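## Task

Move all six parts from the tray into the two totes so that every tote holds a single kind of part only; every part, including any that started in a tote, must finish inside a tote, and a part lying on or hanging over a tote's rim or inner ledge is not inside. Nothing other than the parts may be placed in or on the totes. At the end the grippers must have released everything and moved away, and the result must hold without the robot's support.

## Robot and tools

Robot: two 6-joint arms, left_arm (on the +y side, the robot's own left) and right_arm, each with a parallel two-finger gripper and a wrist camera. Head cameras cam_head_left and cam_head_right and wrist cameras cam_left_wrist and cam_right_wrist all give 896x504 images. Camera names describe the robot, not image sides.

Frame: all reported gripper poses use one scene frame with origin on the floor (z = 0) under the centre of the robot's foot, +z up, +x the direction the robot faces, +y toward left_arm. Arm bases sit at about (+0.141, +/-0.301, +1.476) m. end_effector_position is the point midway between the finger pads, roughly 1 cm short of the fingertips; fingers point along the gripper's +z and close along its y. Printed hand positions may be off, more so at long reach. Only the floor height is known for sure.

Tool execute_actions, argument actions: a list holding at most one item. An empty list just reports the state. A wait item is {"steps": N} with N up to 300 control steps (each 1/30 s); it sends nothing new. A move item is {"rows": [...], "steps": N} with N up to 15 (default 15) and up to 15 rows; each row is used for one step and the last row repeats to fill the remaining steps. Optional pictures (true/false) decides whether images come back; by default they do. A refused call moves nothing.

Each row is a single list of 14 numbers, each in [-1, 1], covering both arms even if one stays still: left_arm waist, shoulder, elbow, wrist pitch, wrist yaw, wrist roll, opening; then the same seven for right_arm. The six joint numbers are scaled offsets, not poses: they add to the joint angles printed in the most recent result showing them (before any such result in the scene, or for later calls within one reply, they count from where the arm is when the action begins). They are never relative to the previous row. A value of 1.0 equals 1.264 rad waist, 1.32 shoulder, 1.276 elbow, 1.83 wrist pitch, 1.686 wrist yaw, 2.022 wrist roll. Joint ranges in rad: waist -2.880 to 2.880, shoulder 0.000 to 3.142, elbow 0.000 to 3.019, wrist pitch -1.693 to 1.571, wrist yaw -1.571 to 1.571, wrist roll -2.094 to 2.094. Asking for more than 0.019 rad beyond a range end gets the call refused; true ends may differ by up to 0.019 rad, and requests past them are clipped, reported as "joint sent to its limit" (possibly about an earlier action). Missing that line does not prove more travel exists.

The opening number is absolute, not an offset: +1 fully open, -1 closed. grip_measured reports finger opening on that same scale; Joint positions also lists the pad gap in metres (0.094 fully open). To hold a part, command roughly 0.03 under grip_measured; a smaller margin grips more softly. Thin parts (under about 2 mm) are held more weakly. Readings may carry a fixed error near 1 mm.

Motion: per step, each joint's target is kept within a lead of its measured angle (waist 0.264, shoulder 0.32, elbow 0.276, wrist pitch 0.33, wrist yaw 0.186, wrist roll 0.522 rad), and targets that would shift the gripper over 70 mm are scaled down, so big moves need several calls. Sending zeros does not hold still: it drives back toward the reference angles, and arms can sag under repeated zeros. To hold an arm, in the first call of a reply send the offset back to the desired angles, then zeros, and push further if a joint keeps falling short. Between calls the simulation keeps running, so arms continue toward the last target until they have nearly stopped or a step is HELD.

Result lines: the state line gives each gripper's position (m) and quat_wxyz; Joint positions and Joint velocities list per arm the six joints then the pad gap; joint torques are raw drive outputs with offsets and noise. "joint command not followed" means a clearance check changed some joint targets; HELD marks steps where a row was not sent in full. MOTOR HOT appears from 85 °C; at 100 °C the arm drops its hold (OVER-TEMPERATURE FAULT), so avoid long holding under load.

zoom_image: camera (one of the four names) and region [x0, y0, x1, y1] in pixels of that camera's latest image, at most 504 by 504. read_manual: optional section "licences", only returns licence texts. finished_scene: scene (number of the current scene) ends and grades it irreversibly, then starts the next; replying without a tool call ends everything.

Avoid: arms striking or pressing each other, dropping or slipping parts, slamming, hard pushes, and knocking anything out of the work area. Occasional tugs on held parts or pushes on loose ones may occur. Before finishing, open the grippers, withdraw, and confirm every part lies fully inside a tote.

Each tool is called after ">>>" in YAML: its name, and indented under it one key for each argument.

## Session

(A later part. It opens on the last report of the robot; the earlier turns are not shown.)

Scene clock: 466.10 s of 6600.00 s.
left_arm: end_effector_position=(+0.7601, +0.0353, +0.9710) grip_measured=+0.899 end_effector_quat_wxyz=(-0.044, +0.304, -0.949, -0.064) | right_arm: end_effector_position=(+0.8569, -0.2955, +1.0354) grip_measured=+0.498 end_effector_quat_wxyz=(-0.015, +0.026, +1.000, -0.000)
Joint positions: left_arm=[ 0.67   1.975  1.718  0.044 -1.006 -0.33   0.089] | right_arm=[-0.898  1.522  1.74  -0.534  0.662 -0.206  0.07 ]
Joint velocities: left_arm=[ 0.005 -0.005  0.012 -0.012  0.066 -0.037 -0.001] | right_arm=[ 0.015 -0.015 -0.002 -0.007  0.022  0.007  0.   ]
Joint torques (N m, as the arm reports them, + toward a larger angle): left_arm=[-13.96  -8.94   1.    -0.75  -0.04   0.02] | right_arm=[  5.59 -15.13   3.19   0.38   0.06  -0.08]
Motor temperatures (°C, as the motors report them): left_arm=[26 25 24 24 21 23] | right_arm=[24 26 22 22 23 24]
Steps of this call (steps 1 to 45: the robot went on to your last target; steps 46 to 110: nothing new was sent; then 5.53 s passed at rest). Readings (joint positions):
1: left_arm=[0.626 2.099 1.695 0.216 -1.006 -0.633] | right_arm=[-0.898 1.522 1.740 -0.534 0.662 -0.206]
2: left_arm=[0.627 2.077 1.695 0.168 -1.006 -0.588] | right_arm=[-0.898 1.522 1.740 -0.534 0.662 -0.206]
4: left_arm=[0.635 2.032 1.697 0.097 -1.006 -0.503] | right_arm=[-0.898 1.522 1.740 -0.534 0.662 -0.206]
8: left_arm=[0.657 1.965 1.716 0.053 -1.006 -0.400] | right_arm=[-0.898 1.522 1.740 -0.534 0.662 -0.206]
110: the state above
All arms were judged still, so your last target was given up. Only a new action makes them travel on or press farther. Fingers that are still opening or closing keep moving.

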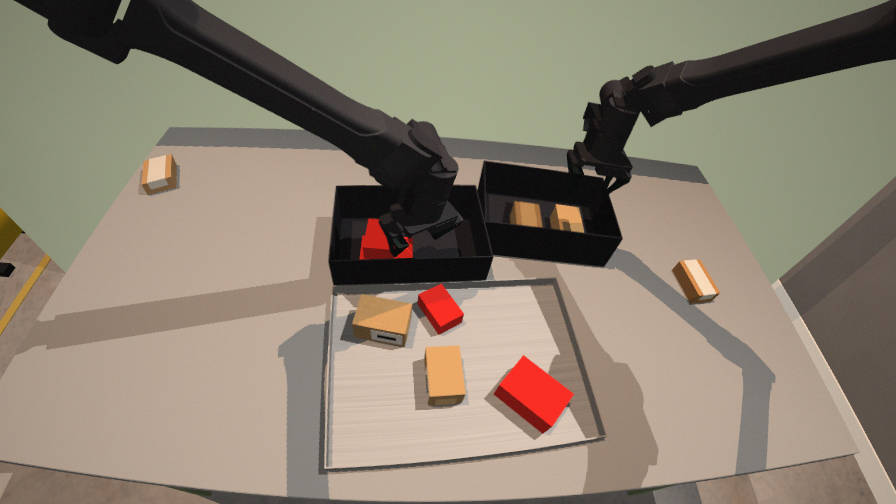

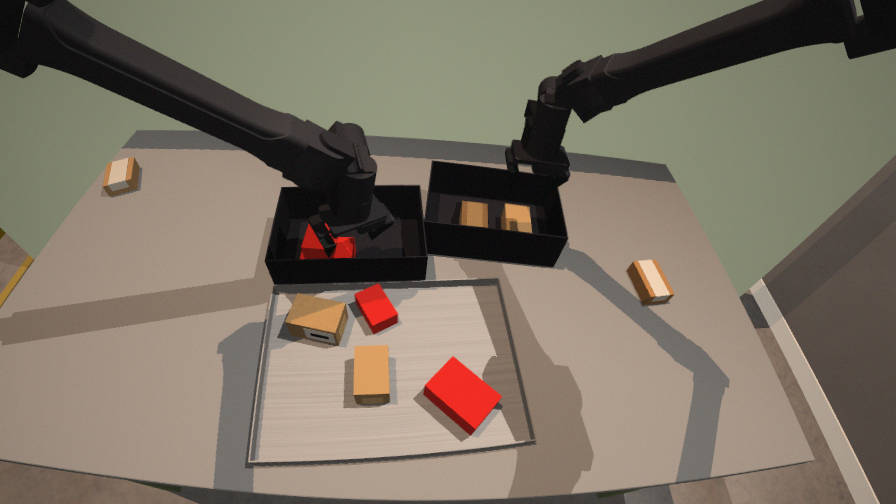

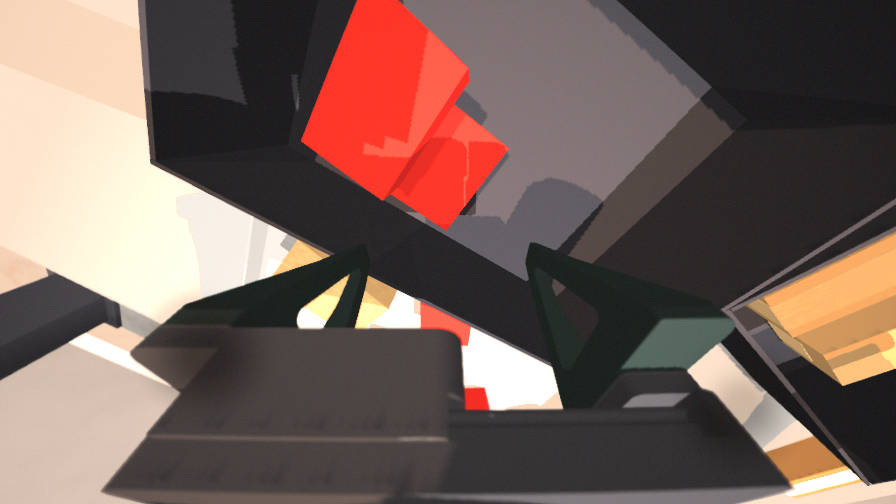

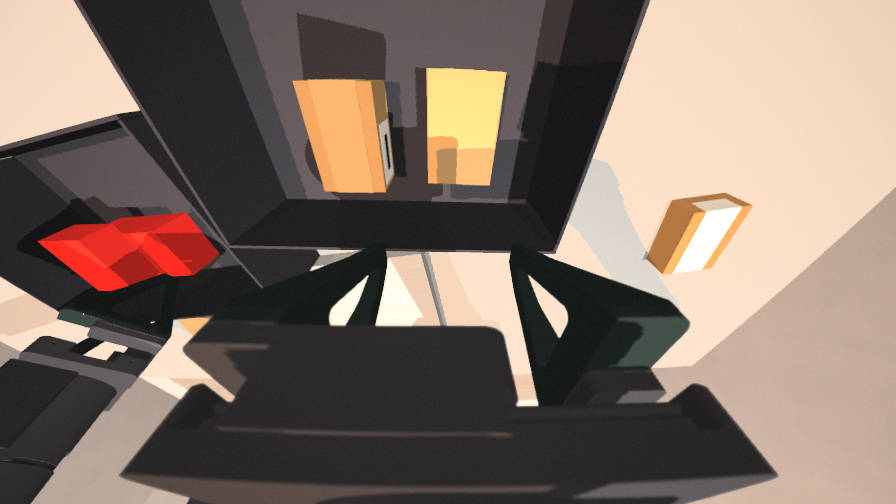

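>>> execute_actions:
  actions:
    - {"rows": [[0,-0.04,0,0,0,0,0.9,0,0,0,0,0,0,0.5],[0,-0.08,0,0,0,0,0.9,0,0,0,0,0,0,0.5],[0,-0.12,0,0,0,0,0.9,0,0,0,0,0,0,0.5]], "steps": 15}

Scene clock: 467.90 s of 6600.00 s.
left_arm: end_effector_position=(+0.8576, +0.1235, +1.0289) grip_measured=+0.899 end_effector_quat_wxyz=(-0.099, +0.375, -0.920, -0.060) | right_arm: end_effector_position=(+0.8569, -0.2955, +1.0354) grip_measured=+0.498 end_effector_quat_wxyz=(-0.015, +0.026, +1.000, -0.000)
Joint positions: left_arm=[ 0.67   1.791  1.724  0.044 -1.006 -0.33   0.089] | right_arm=[-0.898  1.522  1.74  -0.534  0.662 -0.206  0.07 ]
Joint velocities: left_arm=[ 0.005 -0.161  0.076  0.012  0.081 -0.051  0.   ] | right_arm=[-0.024 -0.015  0.007  0.007 -0.022  0.051 -0.   ]
Joint torques (N m, as the arm reports them, + toward a larger angle): left_arm=[-13.29  -7.73   1.4    0.14  -0.08  -0.13] | right_arm=[  5.57 -15.22   3.2    0.39   0.07  -0.07]
Motor temperatures (°C, as the motors report them): left_arm=[26 25 24 24 21 23] | right_arm=[24 26 22 22 23 24]
Steps of this call (steps 1 to 39: nothing new was sent; steps 40 to 54: all 15 steps of this action). Readings (joint positions):
40: left_arm=[0.670 1.973 1.718 0.044 -1.006 -0.330] | right_arm=[-0.898 1.522 1.740 -0.534 0.662 -0.206]
41: left_arm=[0.670 1.968 1.716 0.044 -1.006 -0.330] | right_arm=[-0.898 1.522 1.740 -0.534 0.662 -0.206]
43: left_arm=[0.670 1.949 1.709 0.044 -1.006 -0.330] | right_arm=[-0.898 1.522 1.740 -0.534 0.662 -0.206]
47: left_arm=[0.670 1.886 1.708 0.044 -1.006 -0.330] | right_arm=[-0.898 1.522 1.740 -0.534 0.662 -0.206]
54: the state above

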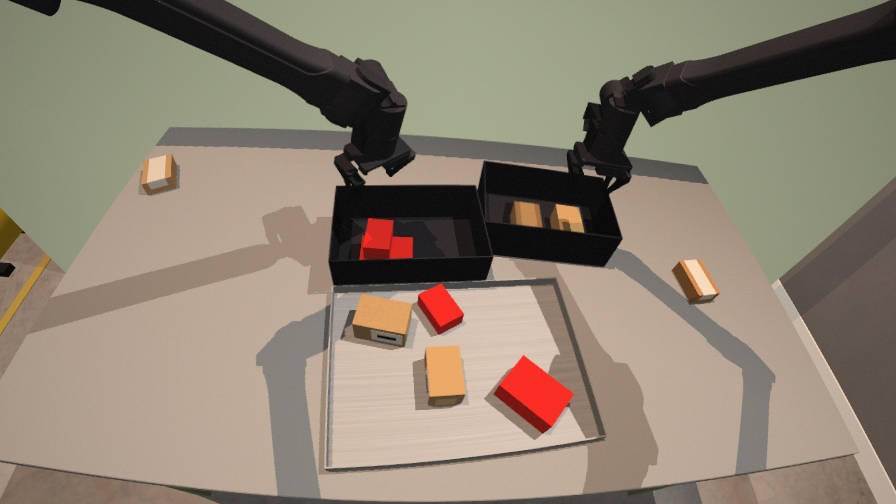

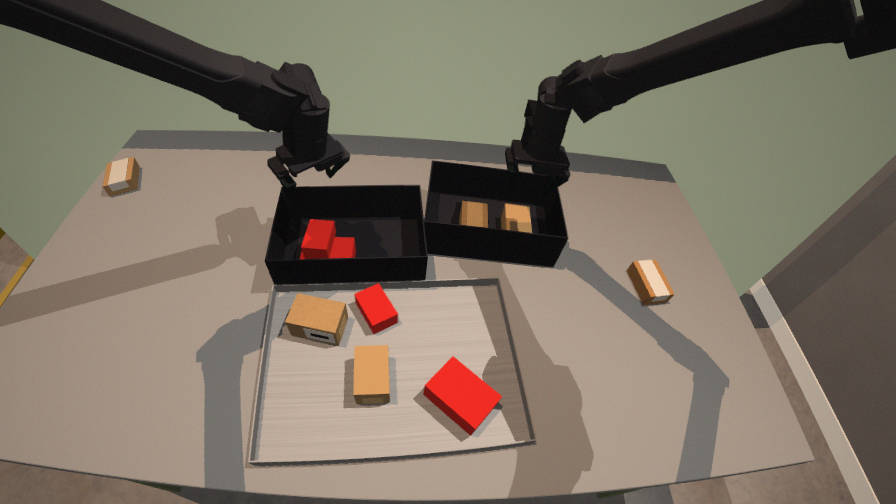

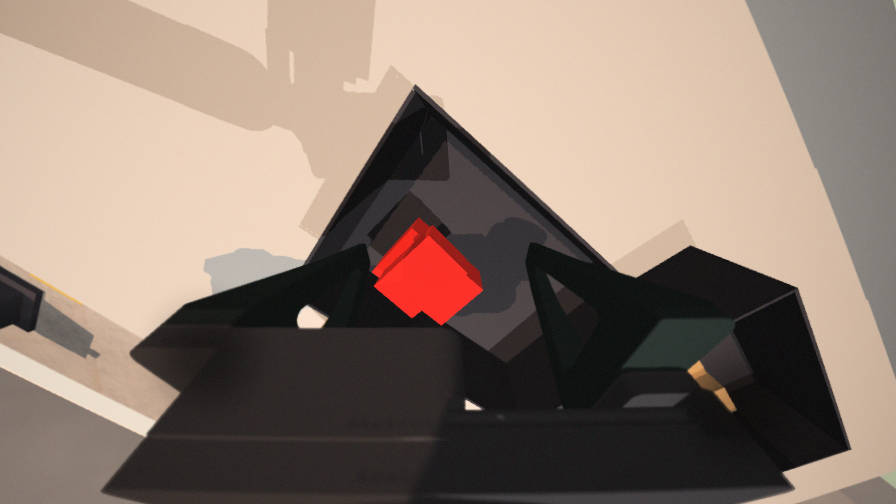

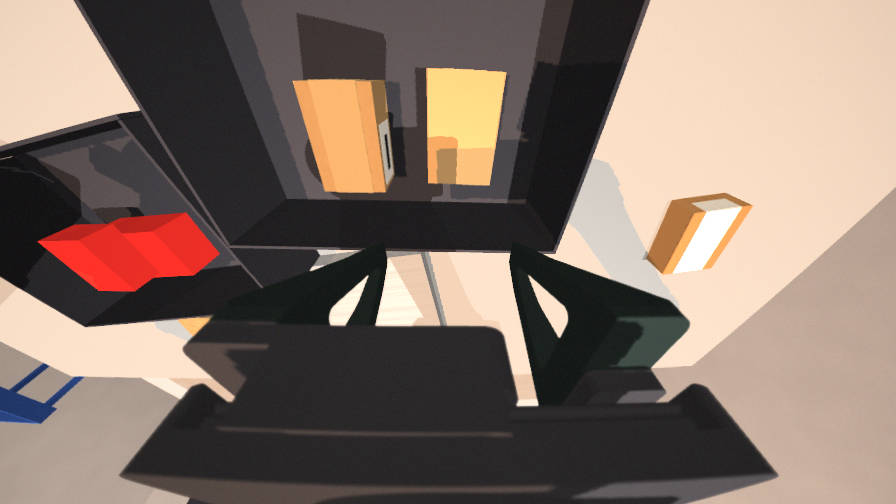

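>>> execute_actions:
  actions:
    - {"rows": [[-0.02,0,-0.08,0.015,0,-0.04,0.9,0,0,0,0,0,0,0.5],[-0.04,0,-0.16,0.03,0,-0.08,0.9,0,0,0,0,0,0,0.5],[-0.06,0,-0.24,0.045,0,-0.12,0.9,0,0,0,0,0,0,0.5],[-0.08,0,-0.32,0.06,0,-0.17,0.9,0,0,0,0,0,0,0.5],[-0.108,0.0,-0.407,0.071,0.005,-0.22,0.9,0,0,0,0,0,0,0.5]], "steps": 15}

>>> execute_actions:
  actions:
    - {"steps": 30}

Scene clock: 479.13 s of 6600.00 s.
left_arm: end_effector_position=(+0.6077, +0.0182, +1.0606) grip_measured=+0.899 end_effector_quat_wxyz=(+0.011, +0.369, -0.929, -0.025) | right_arm: end_effector_position=(+0.8569, -0.2955, +1.0354) grip_measured=+0.498 end_effector_quat_wxyz=(-0.015, +0.026, +1.000, -0.000)
Joint positions: left_arm=[ 0.576  1.797  1.206  0.14  -1.001 -0.68   0.089] | right_arm=[-0.898  1.522  1.74  -0.534  0.662 -0.206  0.07 ]
Joint velocities: left_arm=[-0.386  0.288 -0.393 -0.017 -0.007 -0.535  0.   ] | right_arm=[ 0.005 -0.005 -0.012  0.032 -0.022 -0.081 -0.   ]
Joint torques (N m, as the arm reports them, + toward a larger angle): left_arm=[-14.32  -7.76   1.4    1.05   0.01  -0.28] | right_arm=[  5.46 -15.07   3.26   0.4    0.06  -0.07]
Motor temperatures (°C, as the motors report them): left_arm=[26 25 24 24 21 23] | right_arm=[24 26 22 22 23 24]
Steps of this call (steps 1 to 30: the robot went on to your last target; steps 31 to 90: nothing new was sent; then 7.73 s passed at rest; steps 91 to 105: all 15 steps of this action). Readings (joint positions):
91: left_arm=[0.670 1.815 1.711 0.047 -1.005 -0.339] | right_arm=[-0.898 1.522 1.740 -0.534 0.662 -0.206]
92: left_arm=[0.669 1.804 1.681 0.059 -1.004 -0.358] | right_arm=[-0.898 1.522 1.740 -0.534 0.662 -0.206]
94: left_arm=[0.667 1.777 1.593 0.079 -1.004 -0.401] | right_arm=[-0.898 1.522 1.740 -0.534 0.662 -0.206]
98: left_arm=[0.649 1.766 1.436 0.107 -1.003 -0.501] | right_arm=[-0.898 1.522 1.740 -0.534 0.662 -0.206]
105: the state above

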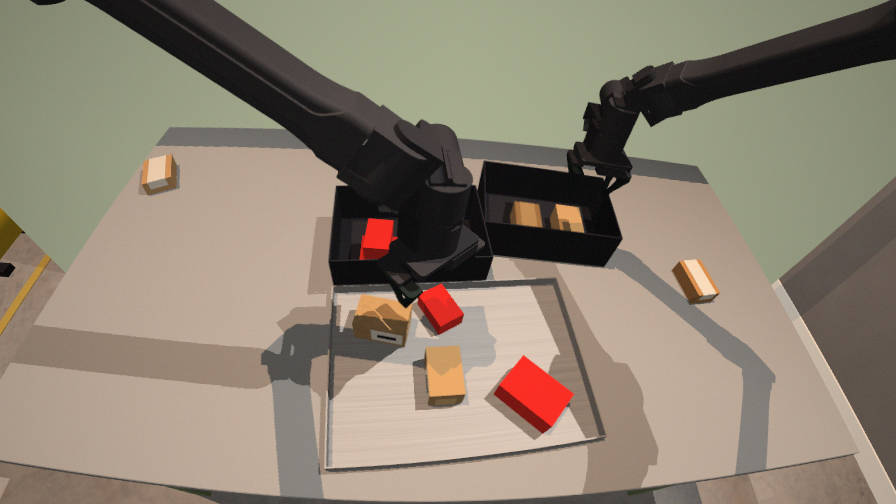

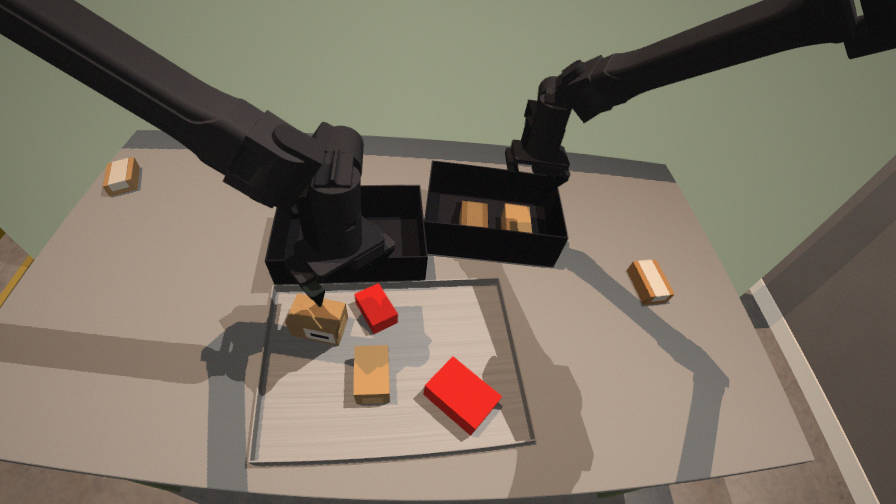

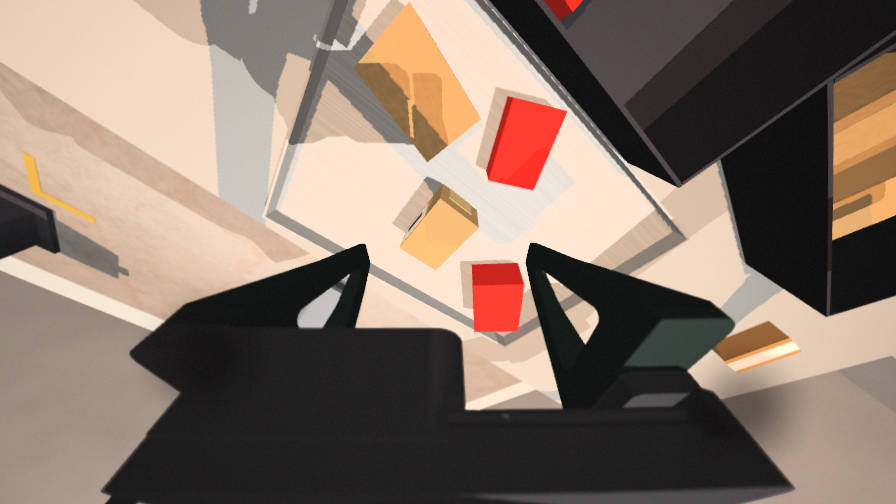

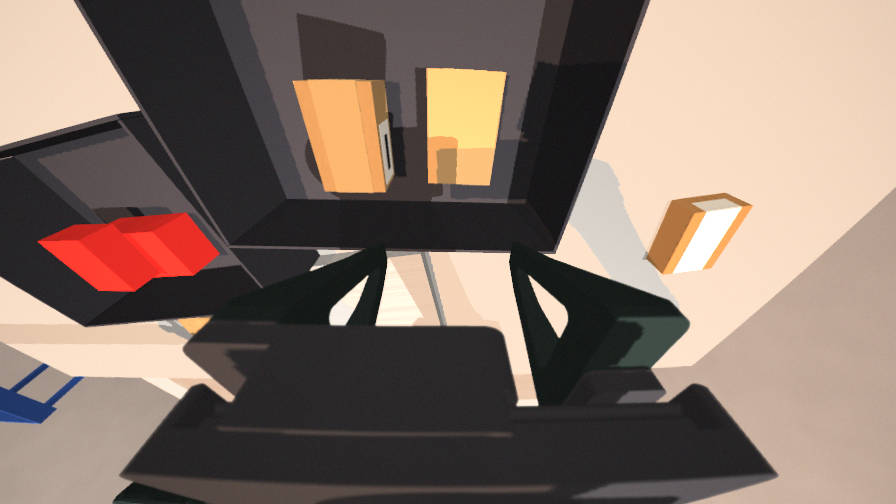

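Scene clock: 480.13 s of 6600.00 s.
left_arm: end_effector_position=(+0.6119, +0.0021, +1.0763) grip_measured=+0.899 end_effector_quat_wxyz=(+0.007, +0.407, -0.914, -0.006) | right_arm: end_effector_position=(+0.8569, -0.2955, +1.0354) grip_measured=+0.498 end_effector_quat_wxyz=(-0.015, +0.026, +1.000, -0.000)
Joint positions: left_arm=[ 0.541  1.797  1.201  0.156 -0.998 -0.759  0.089] | right_arm=[-0.898  1.522  1.74  -0.534  0.662 -0.206  0.07 ]
Joint velocities: left_arm=[-0.005  0.005 -0.017 -0.007 -0.037 -0.051 -0.   ] | right_arm=[-0.015  0.005  0.012  0.012  0.022 -0.051 -0.001]
Joint torques (N m, as the arm reports them, + toward a larger angle): left_arm=[-13.97  -6.33  -0.11   0.42  -0.06  -0.3 ] | right_arm=[  5.62 -15.15   3.25   0.36   0.07  -0.06]
Motor temperatures (°C, as the motors report them): left_arm=[26 25 24 24 21 23] | right_arm=[24 26 22 22 23 24]
Steps of this call (steps 1 to 30: the robot went on to your last target). Readings (joint positions):
1: left_arm=[0.564 1.807 1.196 0.140 -1.000 -0.696] | right_arm=[-0.898 1.522 1.740 -0.534 0.662 -0.206]
2: left_arm=[0.554 1.814 1.192 0.140 -0.999 -0.709] | right_arm=[-0.898 1.522 1.740 -0.534 0.662 -0.206]
4: left_arm=[0.543 1.821 1.192 0.142 -0.998 -0.727] | right_arm=[-0.898 1.522 1.740 -0.534 0.662 -0.206]
8: left_arm=[0.541 1.813 1.196 0.152 -0.998 -0.746] | right_arm=[-0.898 1.522 1.740 -0.534 0.662 -0.206]
30: the state above
All arms were judged still, so your last target was given up. Only a new action makes them travel on or press farther. Fingers that are still opening or closing keep moving.

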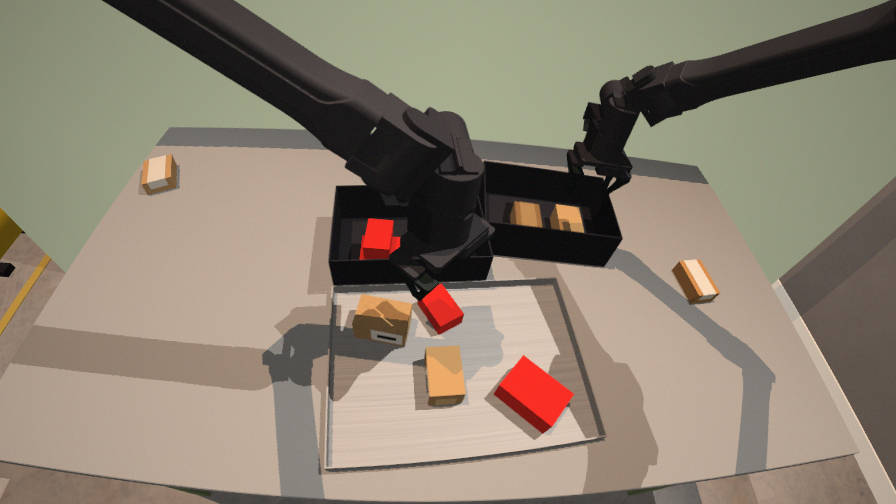

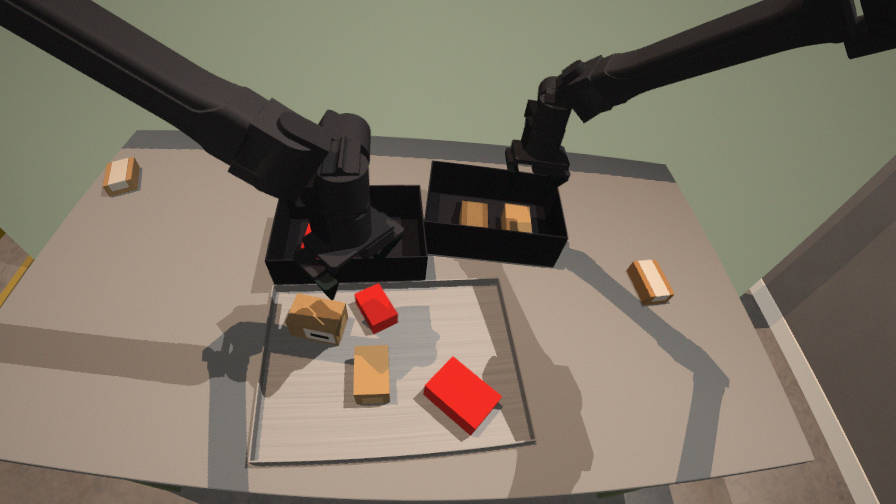

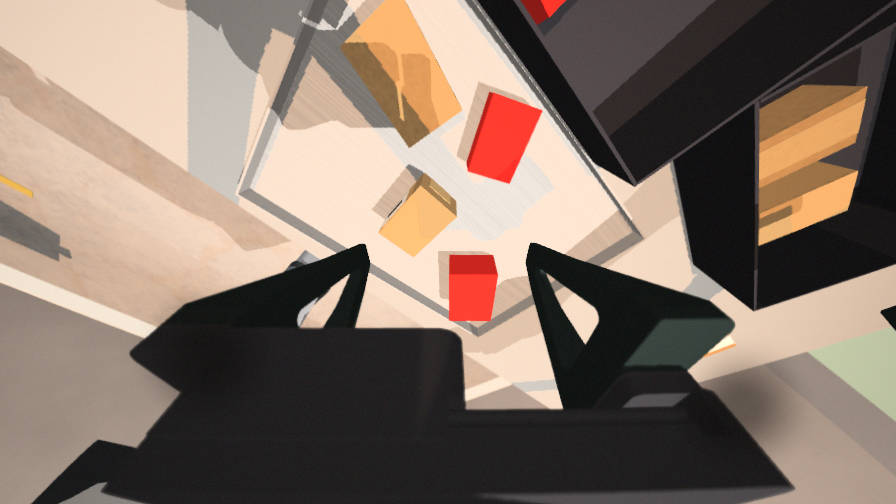

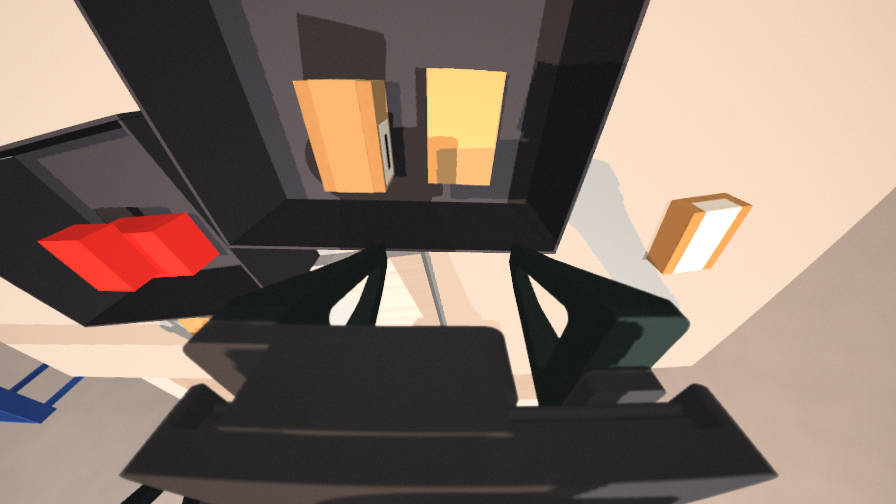

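>>> execute_actions:
  actions:
    - {"rows": [[-0.01,0.03,0.02,0.008,0,0,0.9,0,0,0,0,0,0,0.5],[-0.012,0.06,0.04,0.016,0,0,0.9,0,0,0,0,0,0,0.5],[-0.014,0.09,0.06,0.025,-0.003,0,0.9,0,0,0,0,0,0,0.5],[-0.016,0.12,0.08,0.033,-0.004,0,0.9,0,0,0,0,0,0,0.5],[-0.018,0.15,0.10,0.041,-0.005,0,0.9,0,0,0,0,0,0,0.5],[-0.02,0.18,0.12,0.05,-0.006,-0.005,0.9,0,0,0,0,0,0,0.5],[-0.022,0.21,0.14,0.058,-0.007,-0.005,0.9,0,0,0,0,0,0,0.5],[-0.024,0.24,0.16,0.066,-0.008,-0.005,0.9,0,0,0,0,0,0,0.5],[-0.026,0.27,0.18,0.074,-0.009,-0.01,0.9,0,0,0,0,0,0,0.5],[-0.028,0.30,0.20,0.083,-0.010,-0.01,0.9,0,0,0,0,0,0,0.5],[-0.03,0.33,0.22,0.091,-0.011,-0.01,0.9,0,0,0,0,0,0,0.5],[-0.031,0.36,0.24,0.10,-0.012,-0.012,0.9,0,0,0,0,0,0,0.5],[-0.032,0.38,0.255,0.105,-0.013,-0.014,0.9,0,0,0,0,0,0,0.5],[-0.032,0.397,0.268,0.111,-0.016,-0.016,0.9,0,0,0,0,0,0,0.5]], "steps": 15}

>>> execute_actions:
  actions:
    - {"steps": 25}

Scene clock: 487.47 s of 6600.00 s.
left_arm: end_effector_position=(+0.5226, -0.1424, +0.9863) grip_measured=+0.899 end_effector_quat_wxyz=(+0.002, +0.412, -0.911, -0.015) | right_arm: end_effector_position=(+0.8569, -0.2955, +1.0354) grip_measured=+0.498 end_effector_quat_wxyz=(-0.015, +0.026, +1.000, -0.000)
Joint positions: left_arm=[ 0.541  2.288  1.528  0.327 -1.018 -0.766  0.089] | right_arm=[-0.898  1.522  1.74  -0.534  0.662 -0.206  0.07 ]
Joint velocities: left_arm=[-0.015  1.089  0.418  0.237 -0.007 -0.154  0.001] | right_arm=[-0.005 -0.005 -0.027  0.007 -0.066 -0.066 -0.   ]
Joint torques (N m, as the arm reports them, + toward a larger angle): left_arm=[-19.75  -6.62  -1.86   0.32  -0.32  -0.32] | right_arm=[  5.64 -15.26   3.2    0.37   0.07  -0.09]
Motor temperatures (°C, as the motors report them): left_arm=[26 25 24 24 21 23] | right_arm=[24 26 22 22 23 24]
Steps of this call (steps 1 to 90: nothing new was sent; then 3.83 s passed at rest; steps 91 to 105: all 15 steps of this action). Readings (joint positions):
91: left_arm=[0.541 1.800 1.204 0.156 -0.998 -0.759] | right_arm=[-0.898 1.522 1.740 -0.534 0.662 -0.206]
92: left_arm=[0.541 1.807 1.213 0.158 -0.998 -0.759] | right_arm=[-0.898 1.522 1.740 -0.534 0.662 -0.206]
94: left_arm=[0.541 1.847 1.256 0.176 -1.003 -0.759] | right_arm=[-0.898 1.522 1.740 -0.534 0.662 -0.206]
98: left_arm=[0.541 1.991 1.373 0.235 -1.007 -0.759] | right_arm=[-0.898 1.522 1.740 -0.534 0.662 -0.206]
105: the state above

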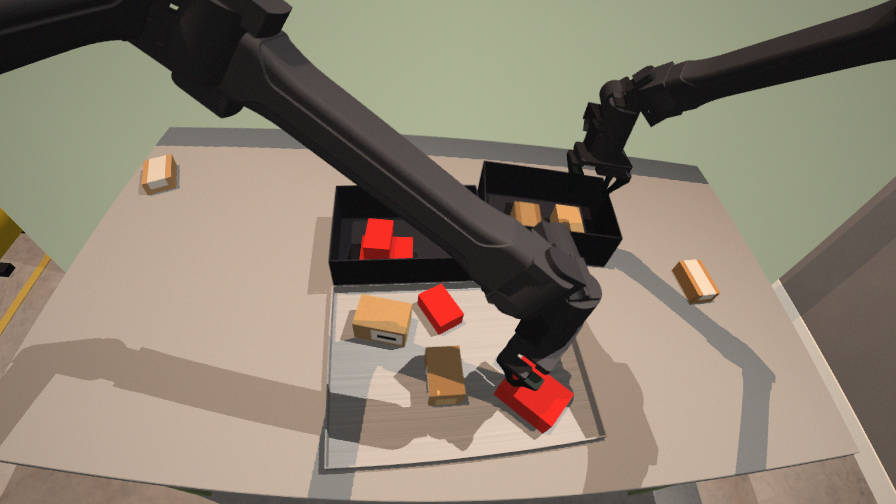

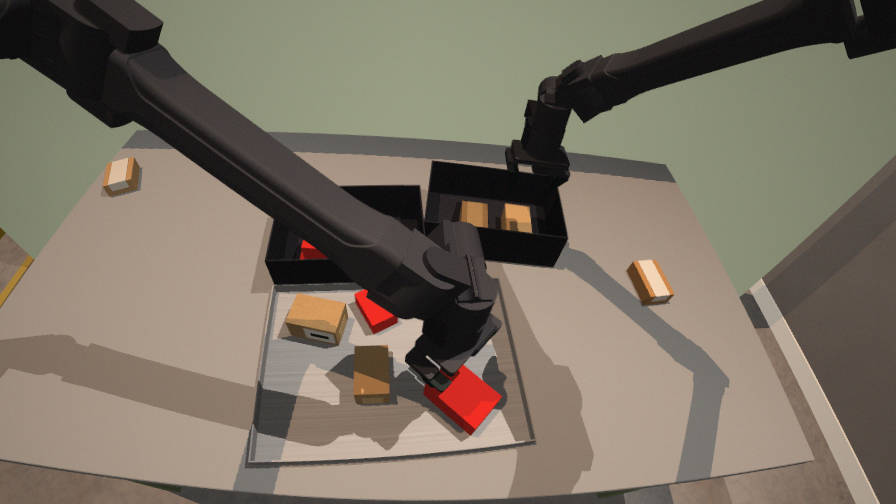

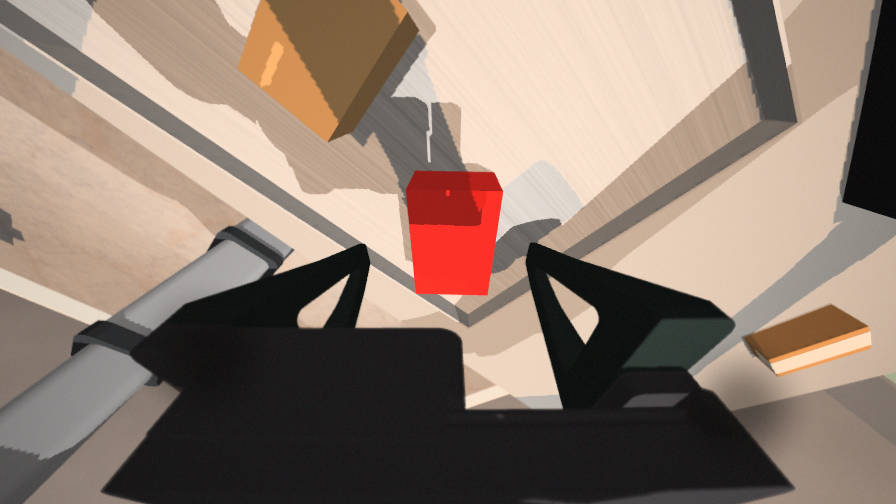

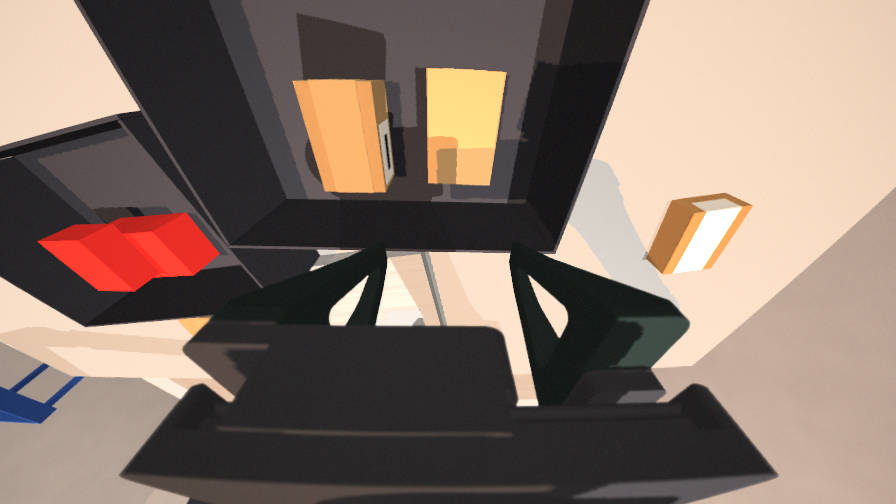

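Scene clock: 488.30 s of 6600.00 s.
left_arm: end_effector_position=(+0.5170, -0.1502, +0.9833) grip_measured=+0.899 end_effector_quat_wxyz=(-0.001, +0.420, -0.907, -0.015) | right_arm: end_effector_position=(+0.8569, -0.2955, +1.0354) grip_measured=+0.498 end_effector_quat_wxyz=(-0.015, +0.026, +1.000, -0.000)
Joint positions: left_arm=[ 0.539  2.315  1.545  0.345 -1.022 -0.776  0.089] | right_arm=[-0.898  1.522  1.74  -0.534  0.662 -0.206  0.07 ]
Joint velocities: left_arm=[ 0.005  0.015 -0.027 -0.002 -0.051  0.022  0.002] | right_arm=[-0.005  0.005 -0.002 -0.002 -0.007 -0.066 -0.001]
Joint torques (N m, as the arm reports them, + toward a larger angle): left_arm=[-19.95  -3.89  -1.24   0.3   -0.16  -0.3 ] | right_arm=[  5.52 -15.19   3.22   0.38   0.06  -0.08]
Motor temperatures (°C, as the motors report them): left_arm=[26 25 24 24 21 23] | right_arm=[24 26 22 22 23 24]
Steps of this call (steps 1 to 25: the robot went on to your last target). Readings (joint positions):
1: left_arm=[0.541 2.320 1.536 0.332 -1.018 -0.768] | right_arm=[-0.898 1.522 1.740 -0.534 0.662 -0.206]
2: left_arm=[0.540 2.344 1.536 0.333 -1.019 -0.769] | right_arm=[-0.898 1.522 1.740 -0.534 0.662 -0.206]
4: left_arm=[0.539 2.375 1.531 0.333 -1.020 -0.772] | right_arm=[-0.898 1.522 1.740 -0.534 0.662 -0.206]
8: left_arm=[0.539 2.379 1.527 0.333 -1.021 -0.774] | right_arm=[-0.898 1.522 1.740 -0.534 0.662 -0.206]
25: the state above

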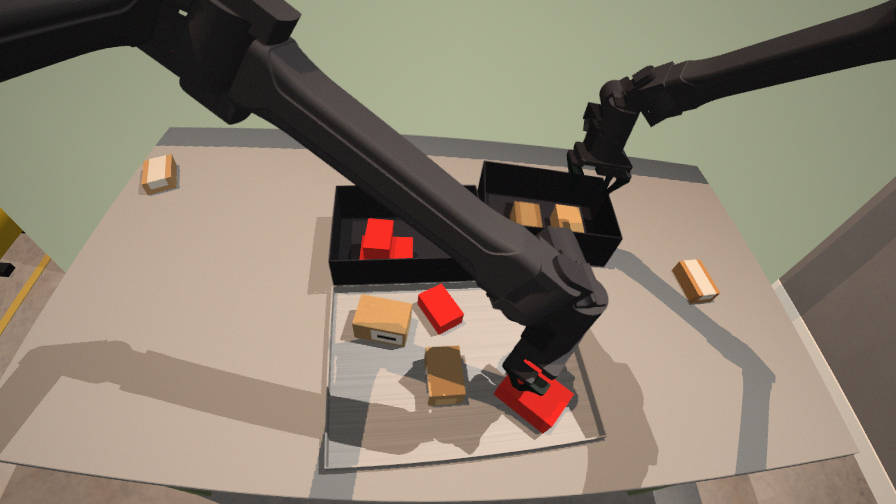

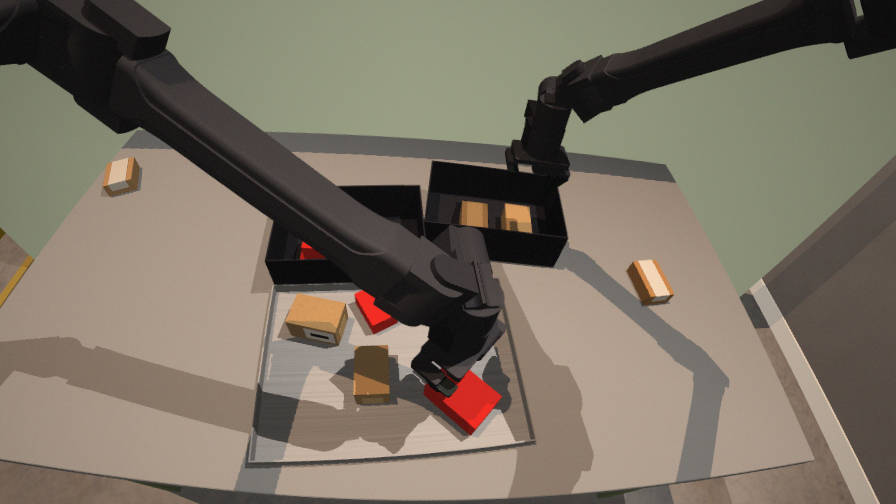

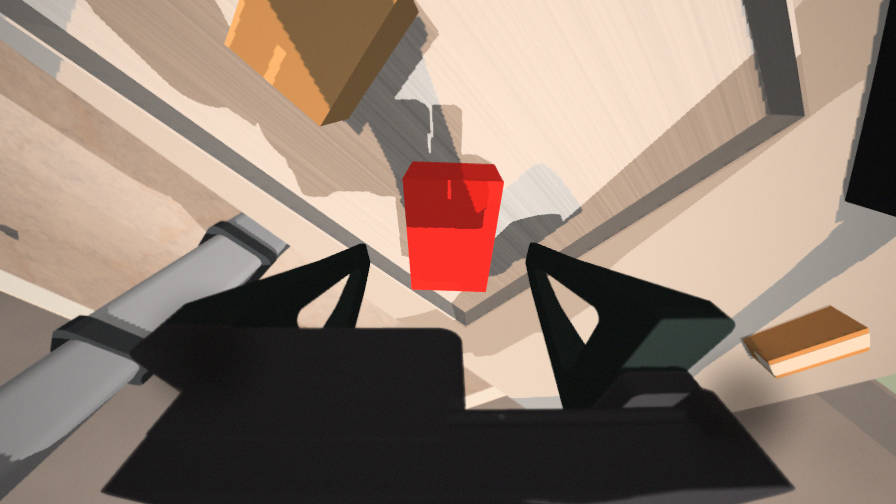

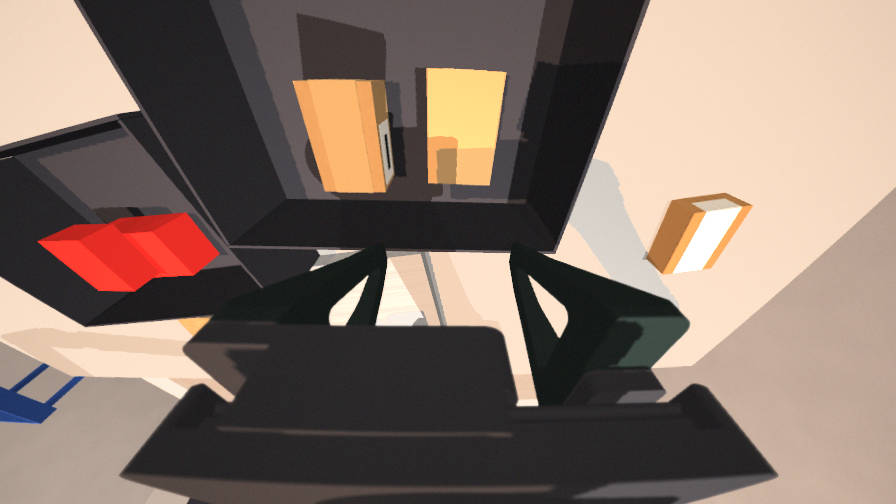

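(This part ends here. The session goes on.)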